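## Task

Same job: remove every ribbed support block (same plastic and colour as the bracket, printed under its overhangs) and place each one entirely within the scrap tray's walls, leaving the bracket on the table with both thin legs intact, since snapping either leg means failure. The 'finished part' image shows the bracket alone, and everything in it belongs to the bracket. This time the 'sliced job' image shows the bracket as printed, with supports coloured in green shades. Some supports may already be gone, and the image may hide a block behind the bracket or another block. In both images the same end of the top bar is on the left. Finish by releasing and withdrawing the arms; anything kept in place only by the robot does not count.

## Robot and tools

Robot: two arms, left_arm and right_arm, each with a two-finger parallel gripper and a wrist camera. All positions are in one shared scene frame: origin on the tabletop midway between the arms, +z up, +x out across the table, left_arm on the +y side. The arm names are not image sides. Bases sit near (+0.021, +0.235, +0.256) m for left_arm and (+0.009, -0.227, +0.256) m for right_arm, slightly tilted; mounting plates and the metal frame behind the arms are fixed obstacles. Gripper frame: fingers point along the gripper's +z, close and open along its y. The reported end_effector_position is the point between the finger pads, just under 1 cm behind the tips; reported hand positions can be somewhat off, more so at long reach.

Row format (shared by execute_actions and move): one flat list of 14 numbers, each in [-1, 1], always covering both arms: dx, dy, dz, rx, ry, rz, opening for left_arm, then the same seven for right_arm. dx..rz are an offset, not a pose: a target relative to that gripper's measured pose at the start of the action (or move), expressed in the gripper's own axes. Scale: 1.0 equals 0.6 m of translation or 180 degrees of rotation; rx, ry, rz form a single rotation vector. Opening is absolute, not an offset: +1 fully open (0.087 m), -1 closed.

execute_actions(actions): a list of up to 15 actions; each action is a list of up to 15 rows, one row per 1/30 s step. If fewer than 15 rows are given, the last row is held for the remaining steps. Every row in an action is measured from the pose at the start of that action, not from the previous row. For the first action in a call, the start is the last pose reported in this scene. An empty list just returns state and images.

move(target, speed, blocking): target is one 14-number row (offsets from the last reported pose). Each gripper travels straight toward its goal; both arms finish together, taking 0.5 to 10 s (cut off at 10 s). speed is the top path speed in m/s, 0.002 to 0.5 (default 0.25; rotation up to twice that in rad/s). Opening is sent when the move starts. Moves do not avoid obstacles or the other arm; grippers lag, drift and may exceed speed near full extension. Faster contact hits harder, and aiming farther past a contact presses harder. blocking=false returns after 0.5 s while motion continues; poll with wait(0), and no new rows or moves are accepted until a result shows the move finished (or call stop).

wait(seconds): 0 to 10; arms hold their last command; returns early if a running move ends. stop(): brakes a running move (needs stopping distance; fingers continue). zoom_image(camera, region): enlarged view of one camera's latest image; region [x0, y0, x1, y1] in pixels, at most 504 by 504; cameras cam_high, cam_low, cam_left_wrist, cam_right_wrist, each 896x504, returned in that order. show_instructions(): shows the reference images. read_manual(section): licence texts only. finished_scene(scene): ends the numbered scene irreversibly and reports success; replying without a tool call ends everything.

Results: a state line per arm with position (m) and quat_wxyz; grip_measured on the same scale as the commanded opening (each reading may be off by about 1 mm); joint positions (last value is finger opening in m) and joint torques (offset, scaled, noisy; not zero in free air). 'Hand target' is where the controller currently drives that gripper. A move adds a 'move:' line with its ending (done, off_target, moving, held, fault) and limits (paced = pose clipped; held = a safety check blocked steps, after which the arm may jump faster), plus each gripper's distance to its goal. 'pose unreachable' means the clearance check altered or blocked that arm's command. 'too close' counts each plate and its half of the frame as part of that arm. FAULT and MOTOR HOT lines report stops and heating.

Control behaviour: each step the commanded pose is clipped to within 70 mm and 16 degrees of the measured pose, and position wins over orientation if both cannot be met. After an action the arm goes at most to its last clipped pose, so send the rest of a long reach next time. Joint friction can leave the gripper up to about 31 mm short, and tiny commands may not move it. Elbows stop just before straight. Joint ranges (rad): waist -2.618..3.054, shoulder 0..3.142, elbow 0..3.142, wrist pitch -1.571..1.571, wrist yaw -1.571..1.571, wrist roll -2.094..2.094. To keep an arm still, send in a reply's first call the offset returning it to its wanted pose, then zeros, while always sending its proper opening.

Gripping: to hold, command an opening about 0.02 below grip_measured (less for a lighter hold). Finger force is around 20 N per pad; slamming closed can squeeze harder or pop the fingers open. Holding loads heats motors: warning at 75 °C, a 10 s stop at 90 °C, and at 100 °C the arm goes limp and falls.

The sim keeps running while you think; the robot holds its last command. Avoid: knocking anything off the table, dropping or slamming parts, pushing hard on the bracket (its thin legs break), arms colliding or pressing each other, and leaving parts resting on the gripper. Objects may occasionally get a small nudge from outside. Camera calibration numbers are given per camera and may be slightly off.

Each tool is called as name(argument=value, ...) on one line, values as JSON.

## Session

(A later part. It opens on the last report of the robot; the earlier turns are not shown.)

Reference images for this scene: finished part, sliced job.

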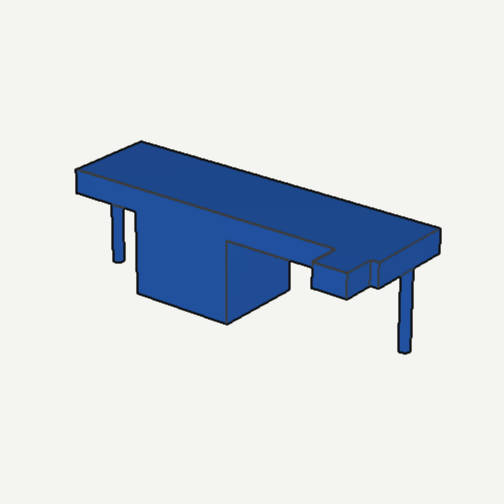

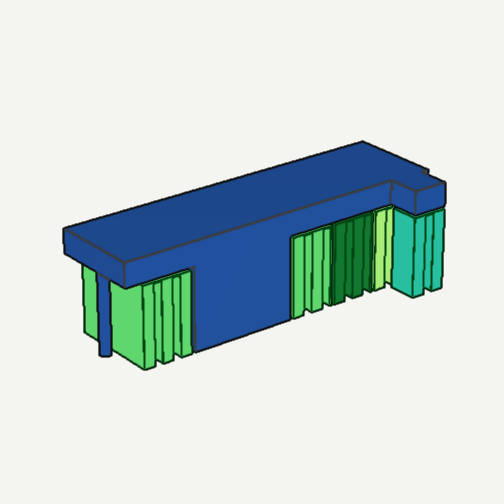

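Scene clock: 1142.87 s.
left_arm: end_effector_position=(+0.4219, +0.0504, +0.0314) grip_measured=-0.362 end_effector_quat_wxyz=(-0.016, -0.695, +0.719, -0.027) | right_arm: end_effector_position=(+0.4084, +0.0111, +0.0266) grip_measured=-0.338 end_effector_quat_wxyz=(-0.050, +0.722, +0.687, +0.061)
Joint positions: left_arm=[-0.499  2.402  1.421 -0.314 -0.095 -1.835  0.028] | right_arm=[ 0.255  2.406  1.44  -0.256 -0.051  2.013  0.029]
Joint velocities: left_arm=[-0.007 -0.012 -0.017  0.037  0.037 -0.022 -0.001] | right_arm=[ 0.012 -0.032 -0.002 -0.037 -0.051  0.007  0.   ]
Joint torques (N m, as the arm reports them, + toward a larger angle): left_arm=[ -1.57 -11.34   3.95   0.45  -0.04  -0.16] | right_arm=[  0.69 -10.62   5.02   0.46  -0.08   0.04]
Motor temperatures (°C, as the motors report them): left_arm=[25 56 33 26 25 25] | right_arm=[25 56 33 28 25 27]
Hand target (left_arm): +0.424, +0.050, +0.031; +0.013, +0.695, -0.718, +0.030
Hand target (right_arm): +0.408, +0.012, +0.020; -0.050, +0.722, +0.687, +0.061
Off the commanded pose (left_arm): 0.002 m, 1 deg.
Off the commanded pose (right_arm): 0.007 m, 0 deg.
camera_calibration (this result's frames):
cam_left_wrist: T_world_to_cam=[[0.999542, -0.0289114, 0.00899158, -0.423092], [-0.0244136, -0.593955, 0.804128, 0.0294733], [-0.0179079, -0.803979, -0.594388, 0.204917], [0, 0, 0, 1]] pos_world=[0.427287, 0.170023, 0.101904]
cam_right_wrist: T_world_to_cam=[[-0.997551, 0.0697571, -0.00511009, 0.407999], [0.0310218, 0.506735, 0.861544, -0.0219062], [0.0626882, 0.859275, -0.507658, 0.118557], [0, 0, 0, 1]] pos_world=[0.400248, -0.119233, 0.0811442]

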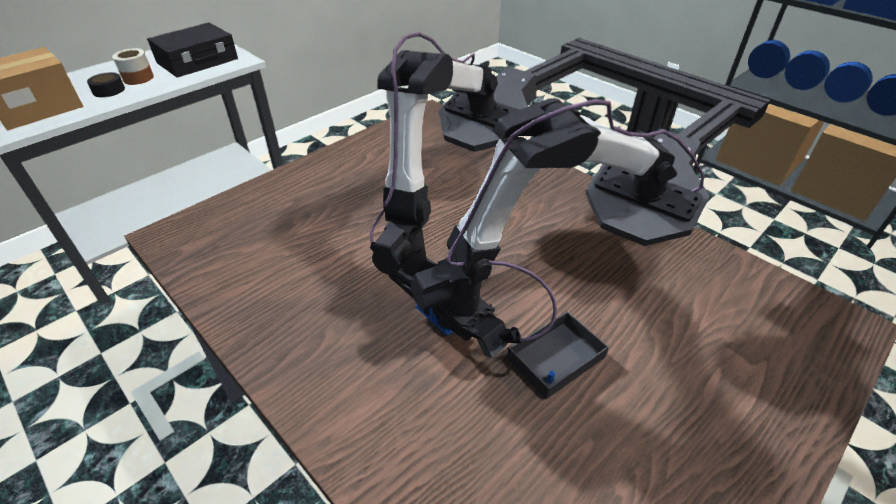

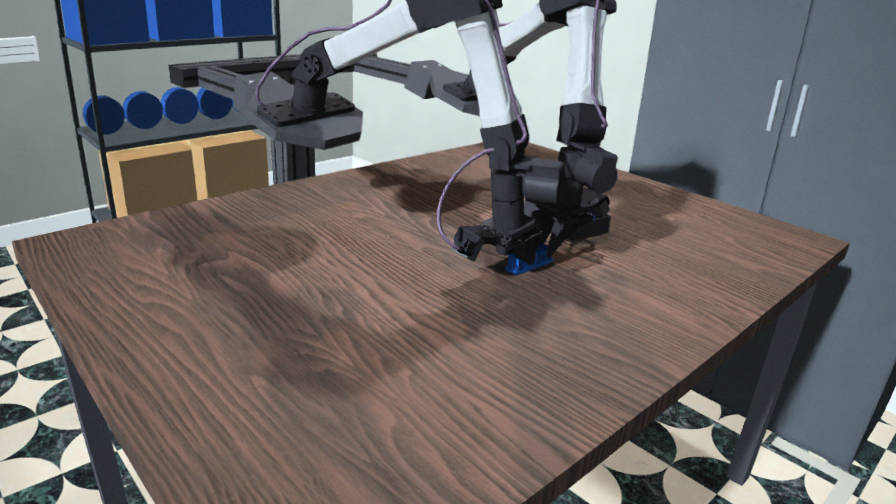

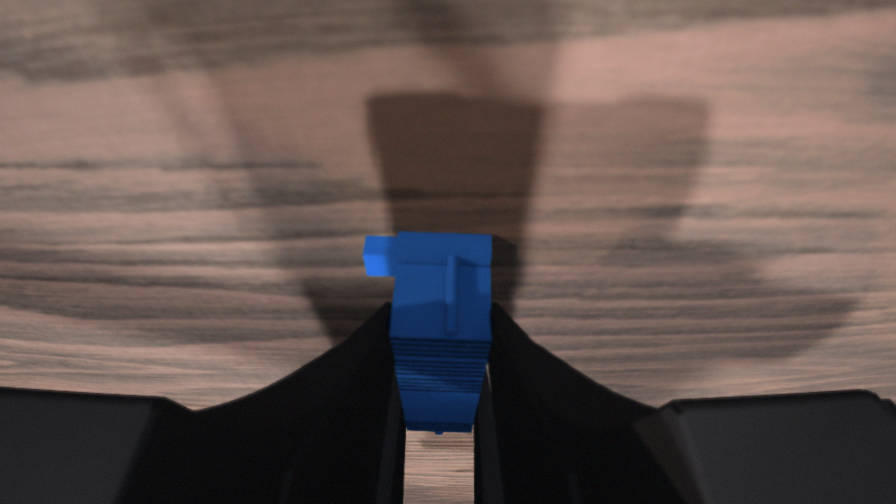

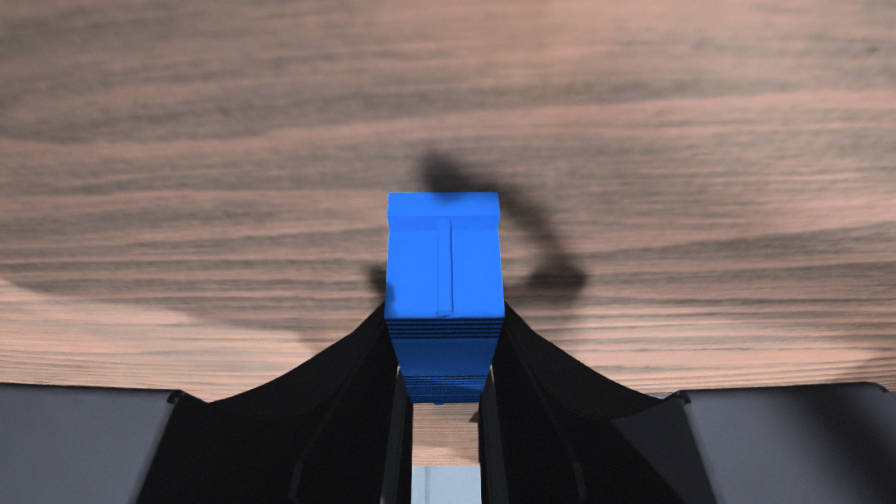

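move(target=[0,0,-0.006,0.0255,0,0,-0.41,0,0,0.011,0,0,0,-0.385], speed=0.02)

zoom_image(camera="cam_left_wrist", region=[320,200,570,500])

Scene clock: 1149.80 s.
left_arm: end_effector_position=(+0.4237, +0.0521, +0.0322) grip_measured=-0.363 end_effector_quat_wxyz=(+0.004, -0.699, +0.714, -0.051) | right_arm: end_effector_position=(+0.4111, +0.0125, +0.0272) grip_measured=-0.338 end_effector_quat_wxyz=(-0.047, +0.718, +0.691, +0.068)
Joint positions: left_arm=[-0.499  2.374  1.342 -0.202 -0.106 -1.839  0.028] | right_arm=[ 0.255  2.406  1.44  -0.242 -0.052  2.001  0.029]
Joint velocities: left_arm=[-0.007  0.002  0.002 -0.022  0.007 -0.022  0.   ] | right_arm=[ 0.007  0.002  0.007  0.051  0.022 -0.037 -0.001]
Joint torques (N m, as the arm reports them, + toward a larger angle): left_arm=[ -2.39 -12.04   1.37   0.68  -0.19  -0.13] | right_arm=[  0.65 -10.71   5.04   0.34  -0.1    0.16]
Motor temperatures (°C, as the motors report them): left_arm=[25 57 33 26 25 25] | right_arm=[25 56 33 28 25 27]
Hand target (left_arm): +0.422, +0.051, +0.035; -0.011, +0.695, -0.717, +0.056
Hand target (right_arm): +0.408, +0.012, +0.020; -0.050, +0.722, +0.687, +0.061
Off the commanded pose (left_arm): 0.004 m, 1 deg.
Off the commanded pose (right_arm): 0.008 m, 1 deg.
move: done
camera_calibration (this result's frames):
cam_left_wrist: T_world_to_cam=[[0.997416, -0.014566, 0.0703515, -0.426707], [-0.0654402, -0.588318, 0.805977, 0.0469097], [0.0296492, -0.808498, -0.587751, 0.186664], [0, 0, 0, 1]] pos_world=[0.42314, 0.1723, 0.101923]
cam_right_wrist: T_world_to_cam=[[-0.998043, 0.0593748, -0.0196342, 0.411376], [0.0128414, 0.501847, 0.864861, -0.0157977], [0.0612044, 0.862916, -0.501627, 0.117836], [0, 0, 0, 1]] pos_world=[0.403562, -0.11818, 0.0808494]

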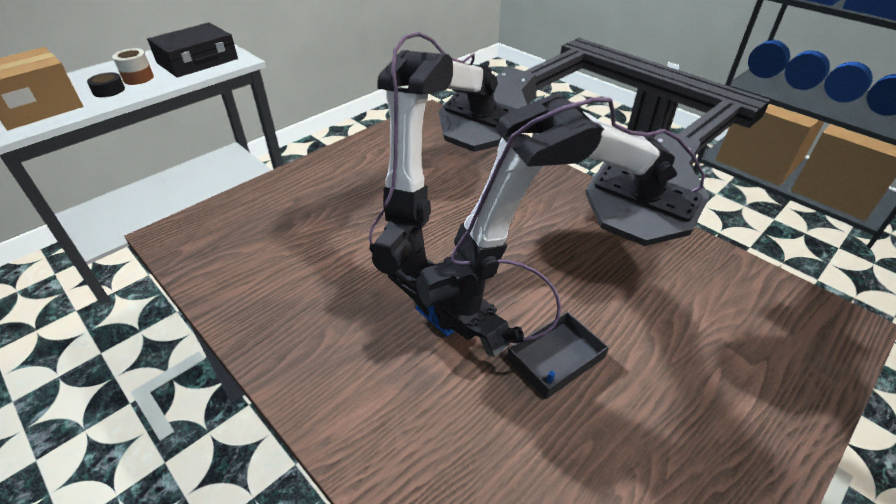

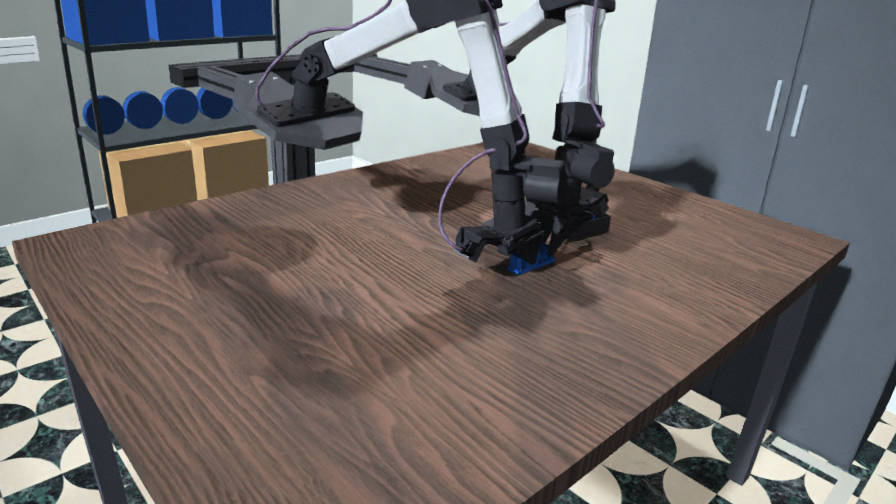

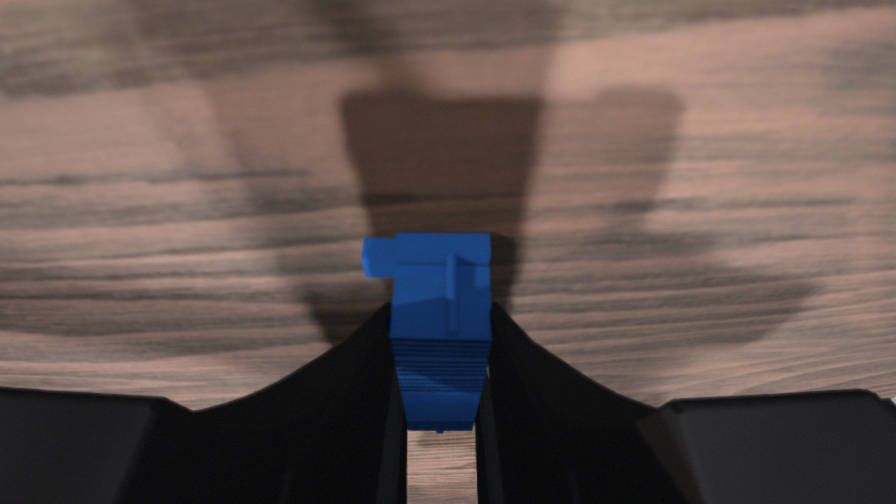

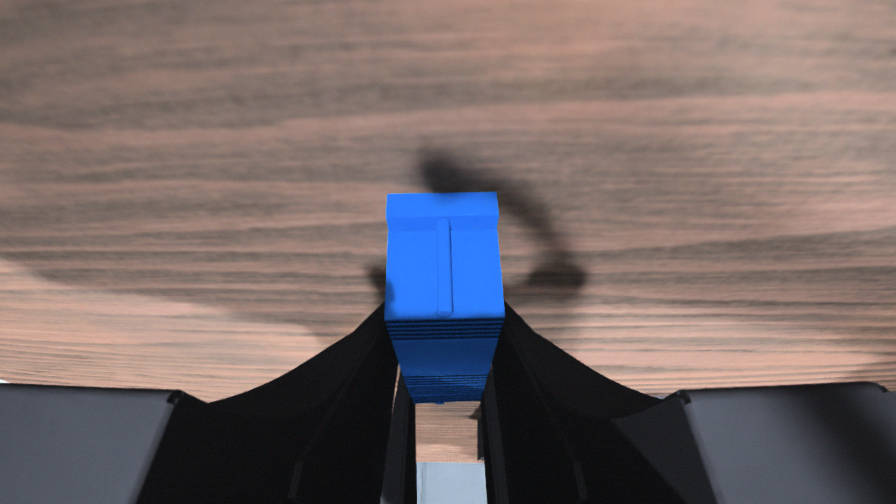

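Region (320, 200, 570, 500) of cam_left_wrist's 896x504 image, scaled by 1.680, with more detail than that image has.

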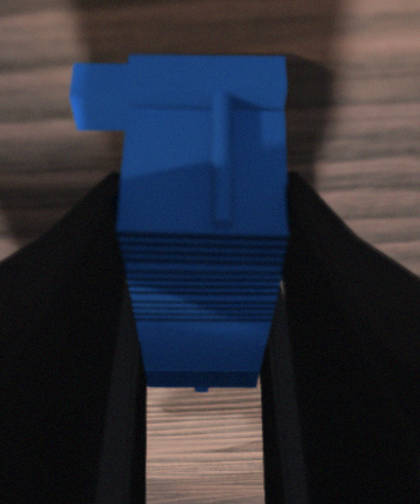

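move(target=[0,0.003,-0.005,0.01,0,0,-0.41,0,-0.004,0.013,0.03,0,0,-0.385], speed=0.02)

zoom_image(camera="cam_left_wrist", region=[320,200,570,500])

Scene clock: 1158.27 s.
left_arm: end_effector_position=(+0.4232, +0.0557, +0.0319) grip_measured=-0.363 end_effector_quat_wxyz=(+0.014, -0.702, +0.711, -0.052) | right_arm: end_effector_position=(+0.4111, +0.0170, +0.0270) grip_measured=-0.338 end_effector_quat_wxyz=(-0.069, +0.712, +0.698, +0.043)
Joint positions: left_arm=[-0.499  2.364  1.315 -0.173 -0.124 -1.845  0.028] | right_arm=[ 0.255  2.445  1.546 -0.374 -0.073  1.984  0.029]
Joint velocities: left_arm=[-0.002  0.002 -0.007  0.007 -0.022 -0.007  0.   ] | right_arm=[-0.007 -0.002 -0.012  0.022 -0.022  0.037 -0.001]
Joint torques (N m, as the arm reports them, + toward a larger angle): left_arm=[ -2.11 -11.91   1.45   0.76   0.06  -0.13] | right_arm=[ -0.39 -10.6    6.04   0.13  -0.33   0.04]
Motor temperatures (°C, as the motors report them): left_arm=[25 58 32 26 25 25] | right_arm=[25 56 33 28 25 27]
Hand target (left_arm): +0.422, +0.052, +0.035; -0.014, +0.698, -0.713, +0.062
Hand target (right_arm): +0.409, +0.014, +0.020; -0.080, +0.715, +0.693, +0.036
Off the commanded pose (left_arm): 0.005 m, 1 deg.
Off the commanded pose (right_arm): 0.008 m, 2 deg.
move: done
camera_calibration (this result's frames):
cam_left_wrist: T_world_to_cam=[[0.996249, -0.0055744, 0.0863476, -0.426616], [-0.0724458, -0.599408, 0.797158, 0.0531098], [0.0473138, -0.800424, -0.597564, 0.181782], [0, 0, 0, 1]] pos_world=[0.420263, 0.174959, 0.103127]
cam_right_wrist: T_world_to_cam=[[-0.998344, 0.0355897, 0.0451853, 0.409892], [0.0569976, 0.506686, 0.860245, -0.0358986], [0.00772114, 0.861396, -0.507875, 0.136062], [0, 0, 0, 1]] pos_world=[0.410209, -0.113602, 0.081463]

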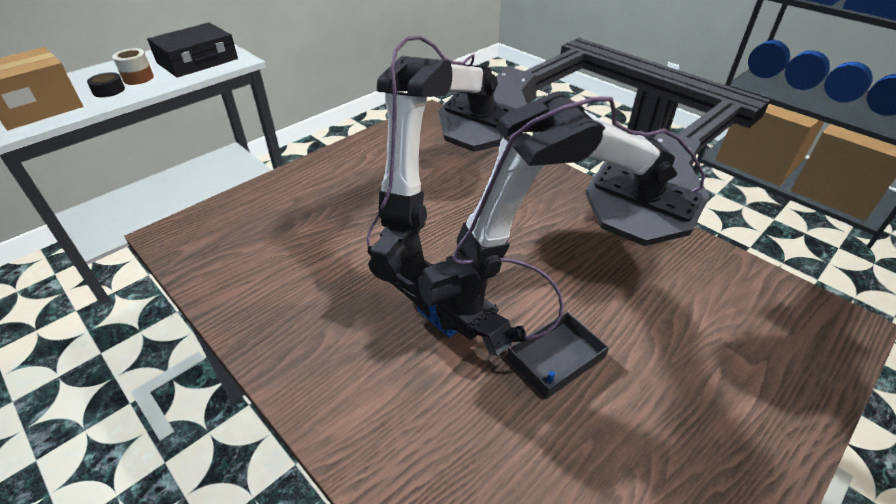

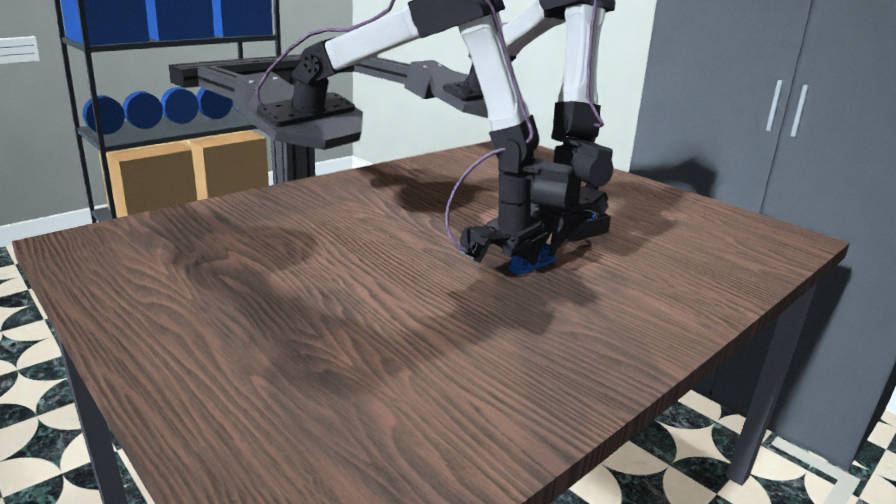

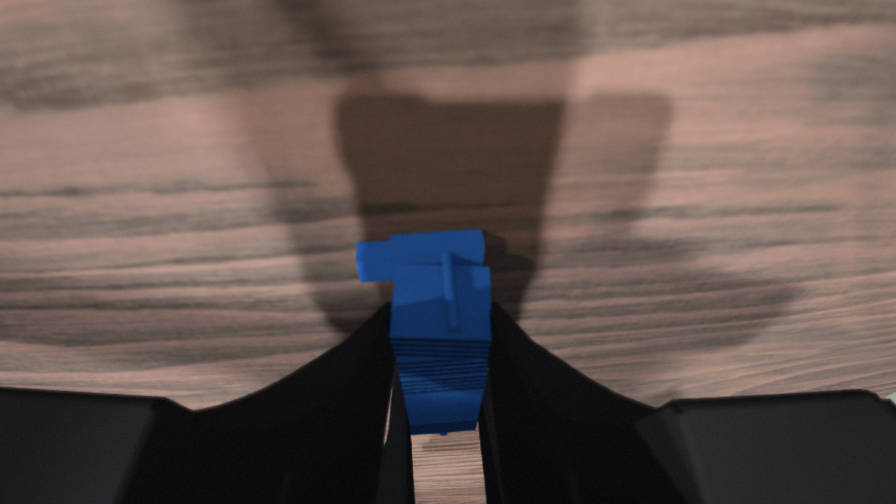

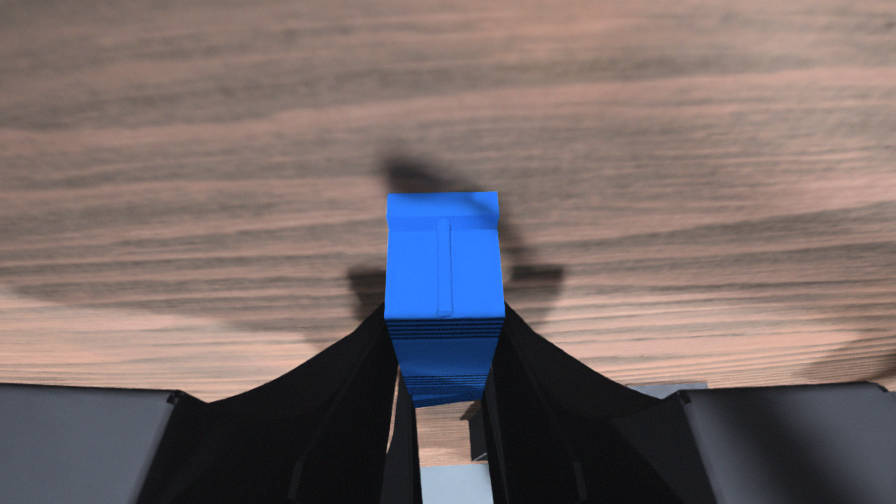

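Region (320, 200, 570, 500) of cam_left_wrist's 896x504 image, scaled by 1.680, with more detail than that image has.

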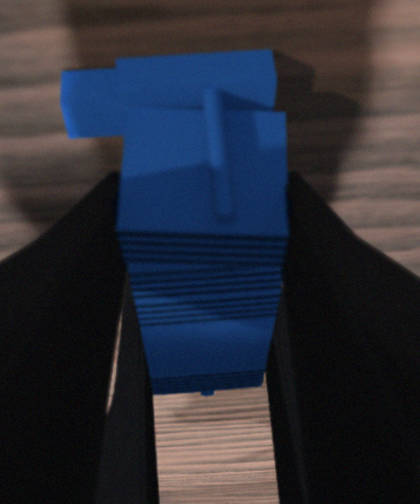

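move(target=[0.0225,0.0028,-0.0747,-0.025,0,0,-0.41,0,0,0.009,0,0,0,-0.385], speed=0.03)

Scene clock: 1179.43 s.
left_arm: end_effector_position=(+0.4134, +0.0513, +0.0698) grip_measured=-0.365 end_effector_quat_wxyz=(-0.009, -0.704, +0.710, -0.017) | right_arm: end_effector_position=(+0.4086, +0.0220, +0.0310) grip_measured=-0.338 end_effector_quat_wxyz=(-0.085, +0.707, +0.700, +0.049)
Joint positions: left_arm=[-0.528  2.269  1.347 -0.387 -0.124 -1.889  0.028] | right_arm=[ 0.255  2.441  1.547 -0.38  -0.107  1.975  0.029]
Joint velocities: left_arm=[-0.002  0.002  0.007 -0.066  0.007 -0.051 -0.   ] | right_arm=[-0.007 -0.012 -0.007  0.022  0.007  0.022  0.001]
Joint torques (N m, as the arm reports them, + toward a larger angle): left_arm=[ -2.45 -11.55   5.88   0.14   0.1   -0.16] | right_arm=[  0.76 -11.18   4.88   0.41   0.26   0.12]
Motor temperatures (°C, as the motors report them): left_arm=[26 61 32 26 25 25] | right_arm=[25 57 34 28 25 27]
Hand target (left_arm): +0.417, +0.045, +0.077; +0.013, +0.702, -0.712, +0.024
Hand target (right_arm): +0.411, +0.018, +0.022; -0.069, +0.712, +0.698, +0.043
Off the commanded pose (left_arm): 0.010 m, 1 deg.
Off the commanded pose (right_arm): 0.010 m, 2 deg.
move: done
camera_calibration (this result's frames):
cam_left_wrist: T_world_to_cam=[[0.999986, -0.00327692, 0.00417862, -0.41605], [-0.0053102, -0.612813, 0.79021, -0.00705669], [-0.0000287378, -0.790221, -0.612822, 0.221428], [0, 0, 0, 1]] pos_world=[0.416013, 0.169289, 0.14301]
cam_right_wrist: T_world_to_cam=[[-0.997947, 0.0242733, 0.0592597, 0.406668], [0.0636286, 0.480355, 0.874763, -0.0443324], [-0.00723229, 0.876738, -0.480913, 0.138691], [0, 0, 0, 1]] pos_world=[0.409657, -0.110172, 0.0813796]

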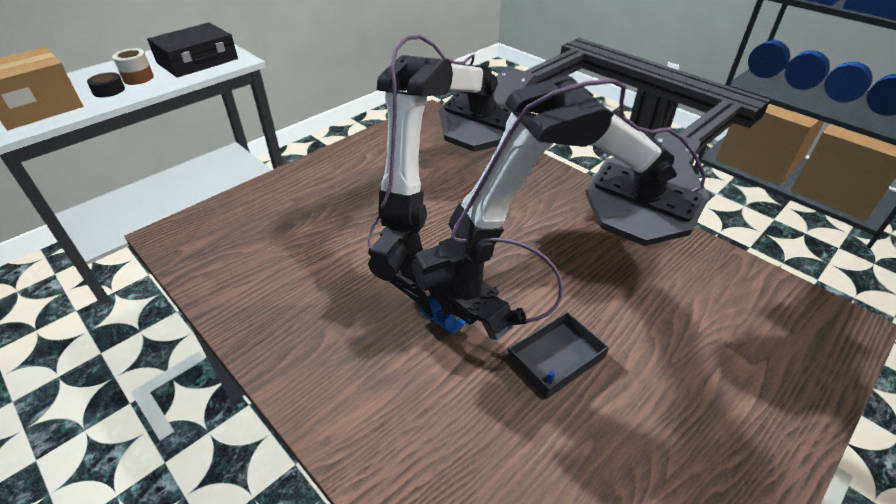

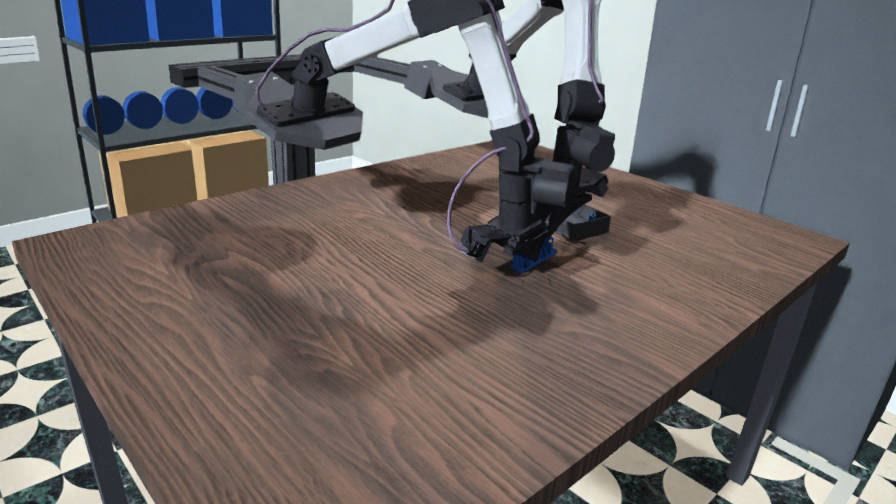

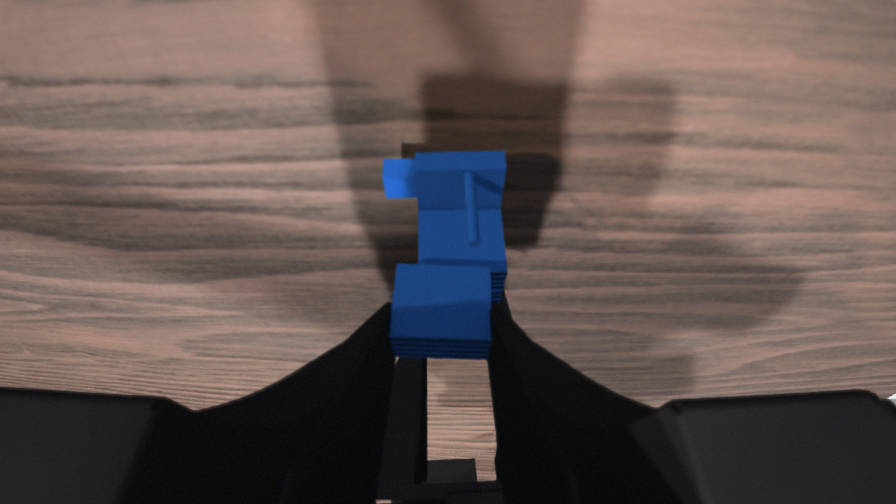

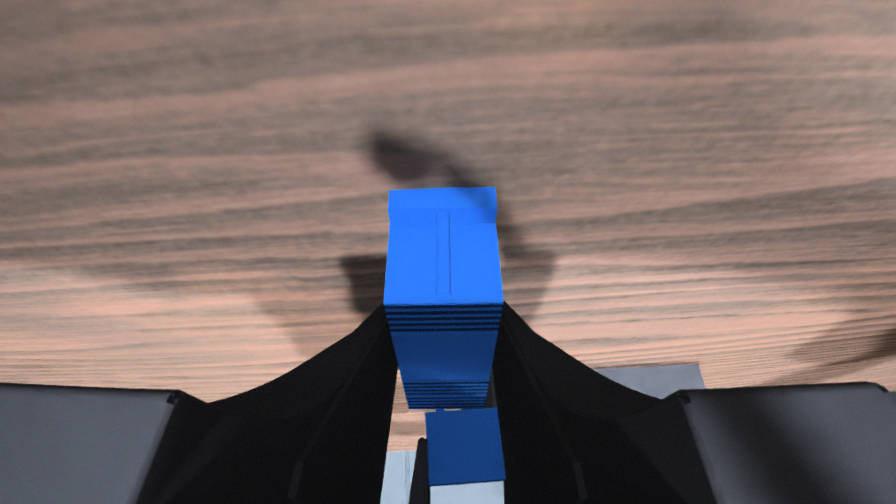

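move(target=[0.004,0,-0.058,0,0,0,-0.41,-0.0119,0.0043,0.0178,-0.029,-0.025,0,-0.385], speed=0.04)

Scene clock: 1204.50 s.
left_arm: end_effector_position=(+0.4210, +0.0503, +0.1024) grip_measured=-0.365 end_effector_quat_wxyz=(-0.006, -0.706, +0.708, -0.027) | right_arm: end_effector_position=(+0.4179, +0.0226, +0.0293) grip_measured=-0.338 end_effector_quat_wxyz=(-0.038, +0.710, +0.701, +0.063)
Joint positions: left_arm=[-0.535  2.182  1.347 -0.455 -0.123 -1.899  0.028] | right_arm=[ 0.278  2.424  1.507 -0.295 -0.022  1.996  0.029]
Joint velocities: left_arm=[-0.002  0.017  0.022  0.022 -0.007  0.066 -0.   ] | right_arm=[ 0.017 -0.012  0.007  0.037  0.007 -0.007  0.   ]
Joint torques (N m, as the arm reports them, + toward a larger angle): left_arm=[ -2.4  -11.76   3.76   0.19  -0.1   -0.21] | right_arm=[  1.18 -11.82   1.77   0.74   0.32   0.09]
Motor temperatures (°C, as the motors report them): left_arm=[26 62 33 26 25 25] | right_arm=[25 58 33 28 25 27]
Hand target (left_arm): +0.413, +0.050, +0.105; +0.009, +0.704, -0.710, +0.018
Hand target (right_arm): +0.411, +0.017, +0.019; -0.025, +0.712, +0.700, +0.053
Off the commanded pose (left_arm): 0.008 m, 1 deg.
Off the commanded pose (right_arm): 0.014 m, 2 deg.
move: off_target (right_arm)
camera_calibration (this result's frames):
cam_left_wrist: T_world_to_cam=[[0.999765, 0.00234336, 0.0215704, -0.425785], [-0.0157553, -0.605115, 0.795982, -0.0299127], [0.0149178, -0.796135, -0.604936, 0.233825], [0, 0, 0, 1]] pos_world=[0.421725, 0.169054, 0.174444]
cam_right_wrist: T_world_to_cam=[[-0.999011, 0.0343037, -0.0282932, 0.418801], [-0.00627332, 0.521191, 0.853417, -0.0148542], [0.0440216, 0.85275, -0.52046, 0.117766], [0, 0, 0, 1]] pos_world=[0.41311, -0.10705, 0.0858188]

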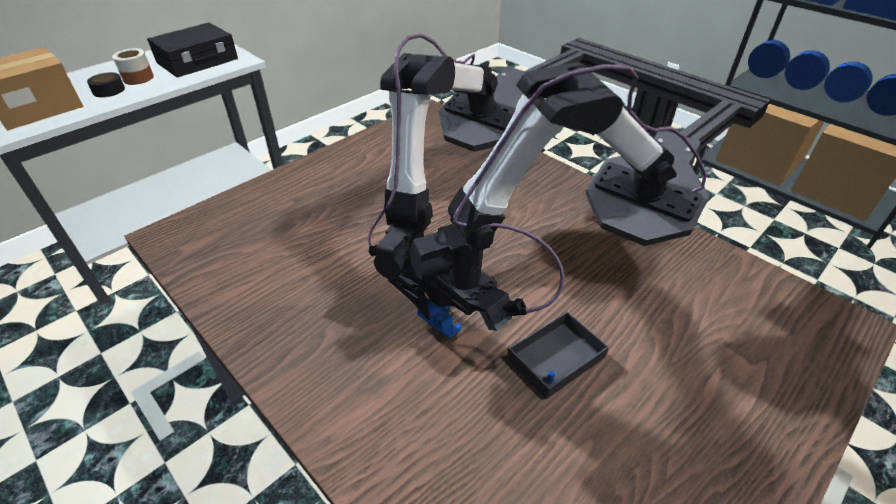

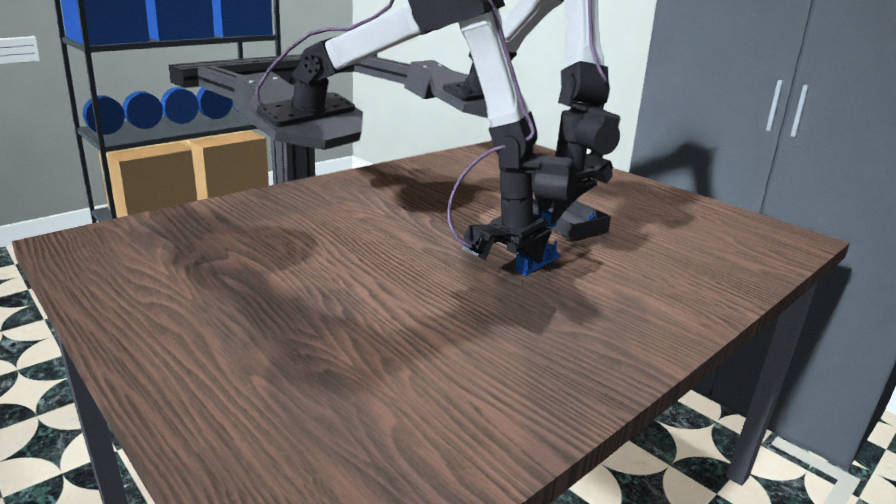

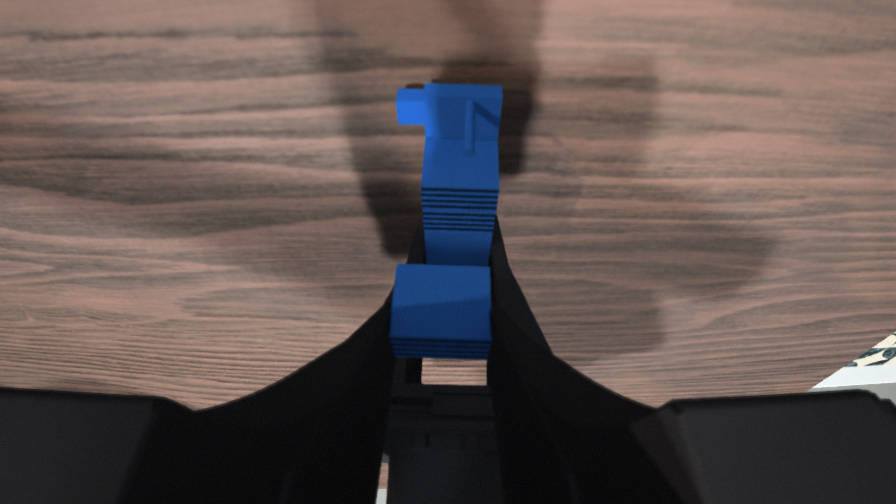

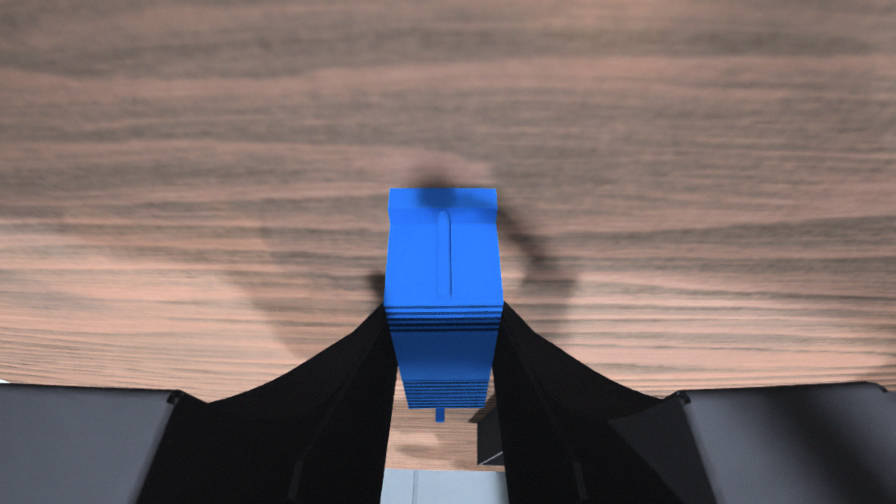

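zoom_image(camera="cam_low", region=[490,200,590,290])

Region (490, 200, 590, 290) of cam_low's 896x504 image, scaled by 5.040, with more detail than that image has; it fills the top 454 rows of this view, and the rest is white.

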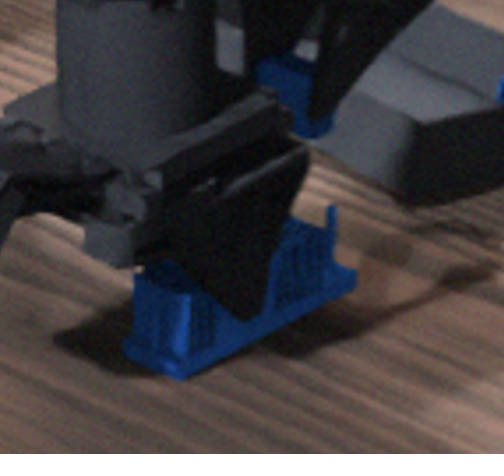

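move(target=[-0.3533,0.1077,-0.0073,-0.01,-0.013,0.0433,-0.41,-0.0038,-0.0009,0.0265,0,0,0,-0.385], speed=0.2)

Scene clock: 1238.70 s.
left_arm: end_effector_position=(+0.3632, +0.2683, +0.0937) grip_measured=-0.365 end_effector_quat_wxyz=(+0.002, -0.657, +0.754, +0.009) | right_arm: end_effector_position=(+0.4178, +0.0230, +0.0287) grip_measured=-0.338 end_effector_quat_wxyz=(-0.038, +0.710, +0.700, +0.064)
Joint positions: left_arm=[ 0.021  2.004  1.029 -0.317 -0.029 -1.232  0.028] | right_arm=[ 0.278  2.426  1.507 -0.291 -0.025  1.996  0.029]
Joint velocities: left_arm=[ 0.002 -0.007 -0.002  0.037 -0.051 -0.007 -0.001] | right_arm=[-0.002  0.002 -0.007 -0.066 -0.022  0.125  0.001]
Joint torques (N m, as the arm reports them, + toward a larger angle): left_arm=[  0.8  -10.29   1.52   0.42   0.07  -0.07] | right_arm=[ 0.47 -9.07  6.03  0.65 -0.05 -0.01]
Motor temperatures (°C, as the motors report them): left_arm=[26 64 32 26 25 25] | right_arm=[26 59 32 28 25 27]
Hand target (left_arm): +0.360, +0.267, +0.095; +0.002, -0.655, +0.756, +0.003
Hand target (right_arm): +0.417, +0.022, +0.014; -0.037, +0.710, +0.701, +0.063
Off the commanded pose (left_arm): 0.009 m, 1 deg.
Off the commanded pose (right_arm): 0.015 m, 0 deg.
move: off_target (right_arm)
camera_calibration (this result's frames):
cam_left_wrist: T_world_to_cam=[[0.991101, -0.131829, -0.0184412, -0.325386], [-0.0722935, -0.649401, 0.757002, 0.144021], [-0.111771, -0.748932, -0.653152, 0.440887], [0, 0, 0, 1]] pos_world=[0.382181, 0.380826, 0.172942]
cam_right_wrist: T_world_to_cam=[[-0.998988, 0.0346918, -0.0286325, 0.418698], [-0.00648193, 0.51887, 0.854829, -0.0144894], [0.0445121, 0.854149, -0.518119, 0.116759], [0, 0, 0, 1]] pos_world=[0.412983, -0.106737, 0.0848695]

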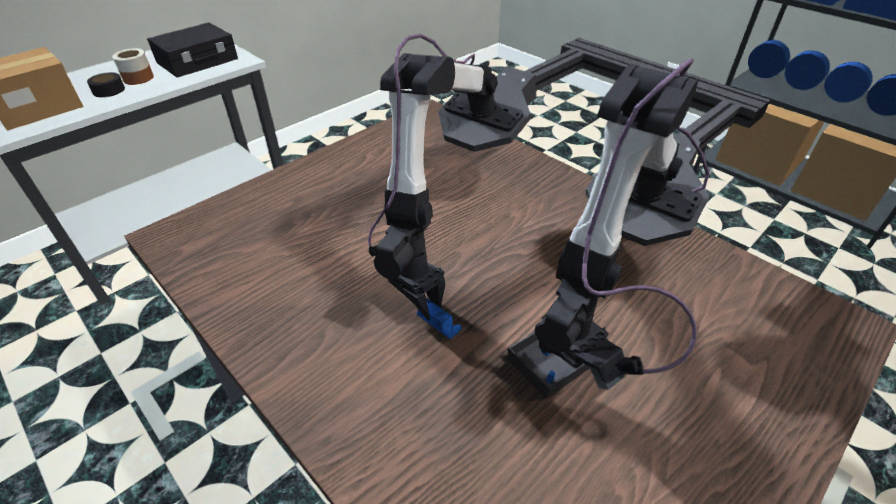

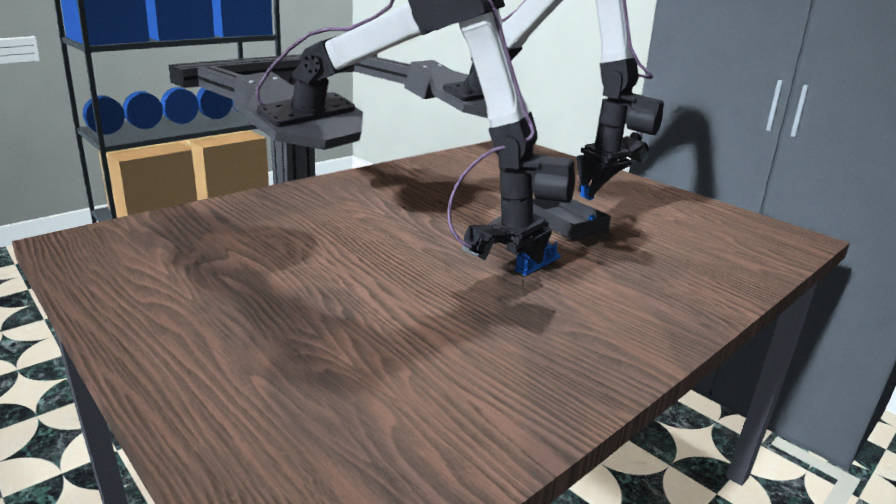

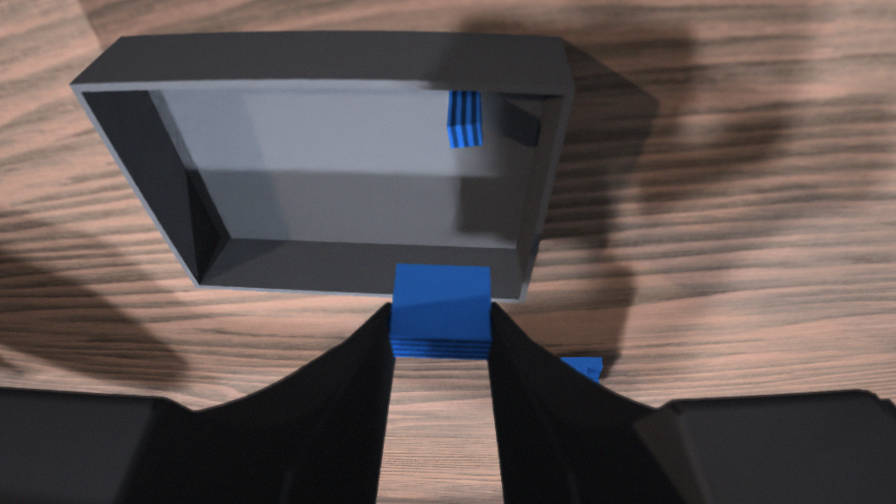

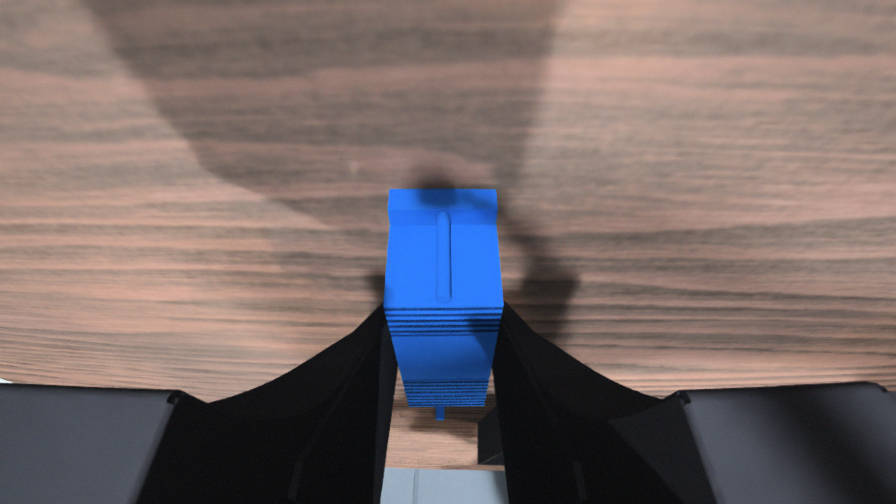

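move(target=[0.0483,-0.0045,0.1183,0.0064,0,0,-0.41,-0.0036,-0.0009,0.025,0,0,0,-0.346], speed=0.08)

Scene clock: 1258.80 s.
left_arm: end_effector_position=(+0.3641, +0.2430, +0.0299) grip_measured=-0.365 end_effector_quat_wxyz=(+0.011, -0.658, +0.753, -0.003) | right_arm: end_effector_position=(+0.4183, +0.0235, +0.0288) grip_measured=-0.338 end_effector_quat_wxyz=(-0.039, +0.710, +0.700, +0.065)
Joint positions: left_arm=[-0.043  2.217  1.029 -0.079 -0.036 -1.296  0.028] | right_arm=[ 0.278  2.426  1.507 -0.288 -0.026  1.996  0.029]
Joint velocities: left_arm=[-0.012 -0.017 -0.002 -0.066 -0.066  0.066  0.001] | right_arm=[-0.002 -0.007  0.007  0.007 -0.037  0.022 -0.001]
Joint torques (N m, as the arm reports them, + toward a larger angle): left_arm=[-0.79 -7.62  2.54  0.56 -0.09 -0.23] | right_arm=[ 0.56 -9.17  5.97  0.68 -0.09  0.  ]
Motor temperatures (°C, as the motors report them): left_arm=[26 62 31 26 25 25] | right_arm=[25 56 33 28 25 27]
Hand target (left_arm): +0.360, +0.239, +0.022; +0.008, -0.657, +0.754, +0.001
Hand target (right_arm): +0.417, +0.023, +0.014; -0.038, +0.710, +0.700, +0.064
Off the commanded pose (left_arm): 0.009 m, 1 deg.
Off the commanded pose (right_arm): 0.015 m, 0 deg.
move: off_target (right_arm)
camera_calibration (this result's frames):
cam_left_wrist: T_world_to_cam=[[0.991612, -0.128767, 0.0111373, -0.332657], [-0.0922709, -0.644948, 0.758636, 0.182081], [-0.090504, -0.7533, -0.65142, 0.373615], [0, 0, 0, 1]] pos_world=[0.380481, 0.356042, 0.108952]
cam_right_wrist: T_world_to_cam=[[-0.99893, 0.0348704, -0.0303763, 0.419161], [-0.00799396, 0.516759, 0.856094, -0.0141369], [0.0455496, 0.855421, -0.515927, 0.11582], [0, 0, 0, 1]] pos_world=[0.413324, -0.106386, 0.0845896]

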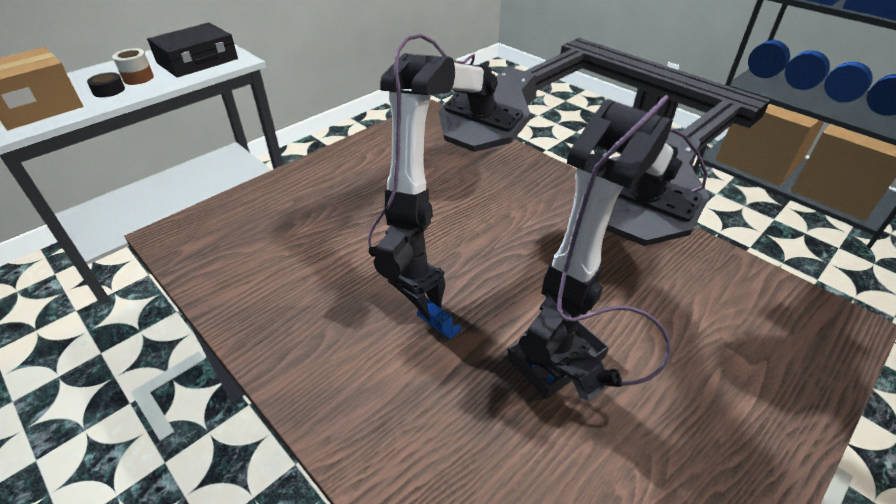

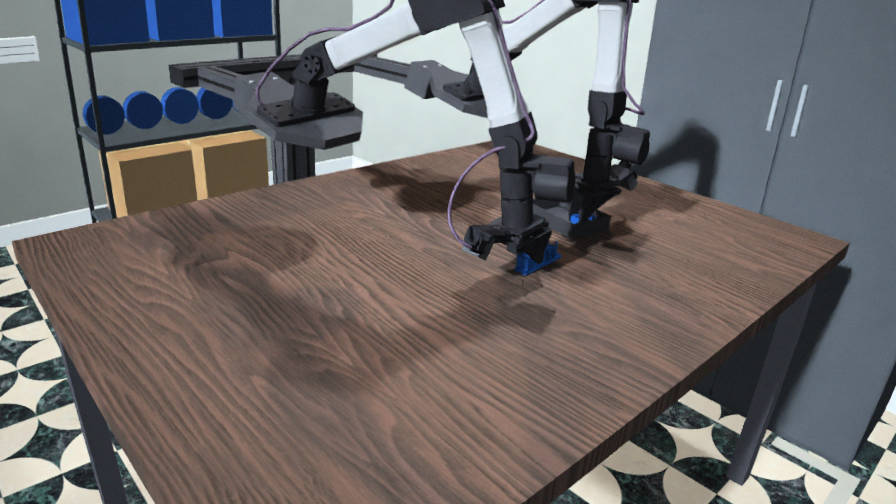

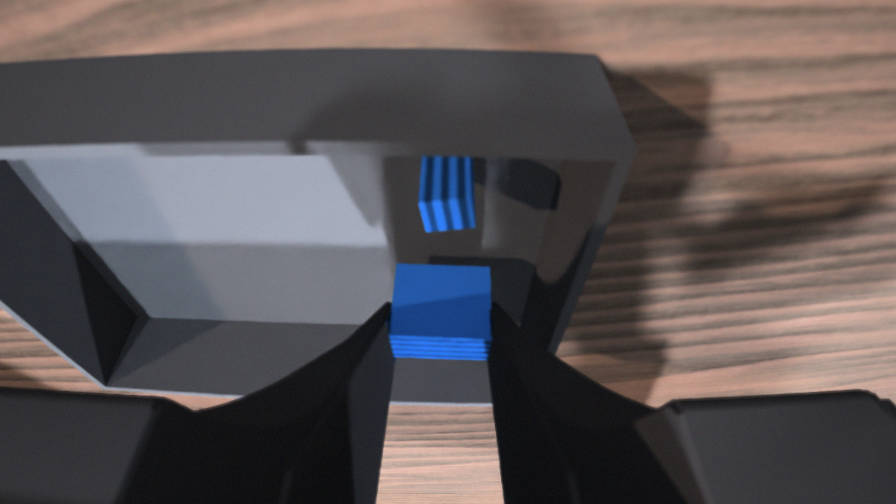

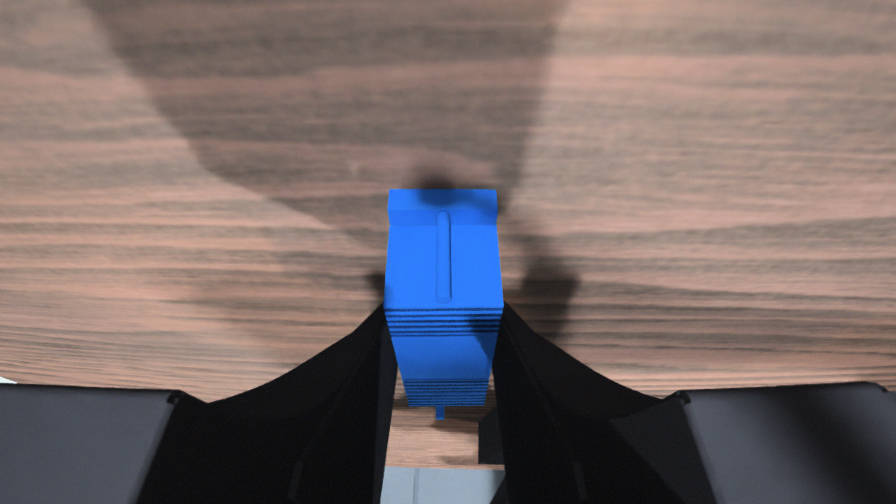

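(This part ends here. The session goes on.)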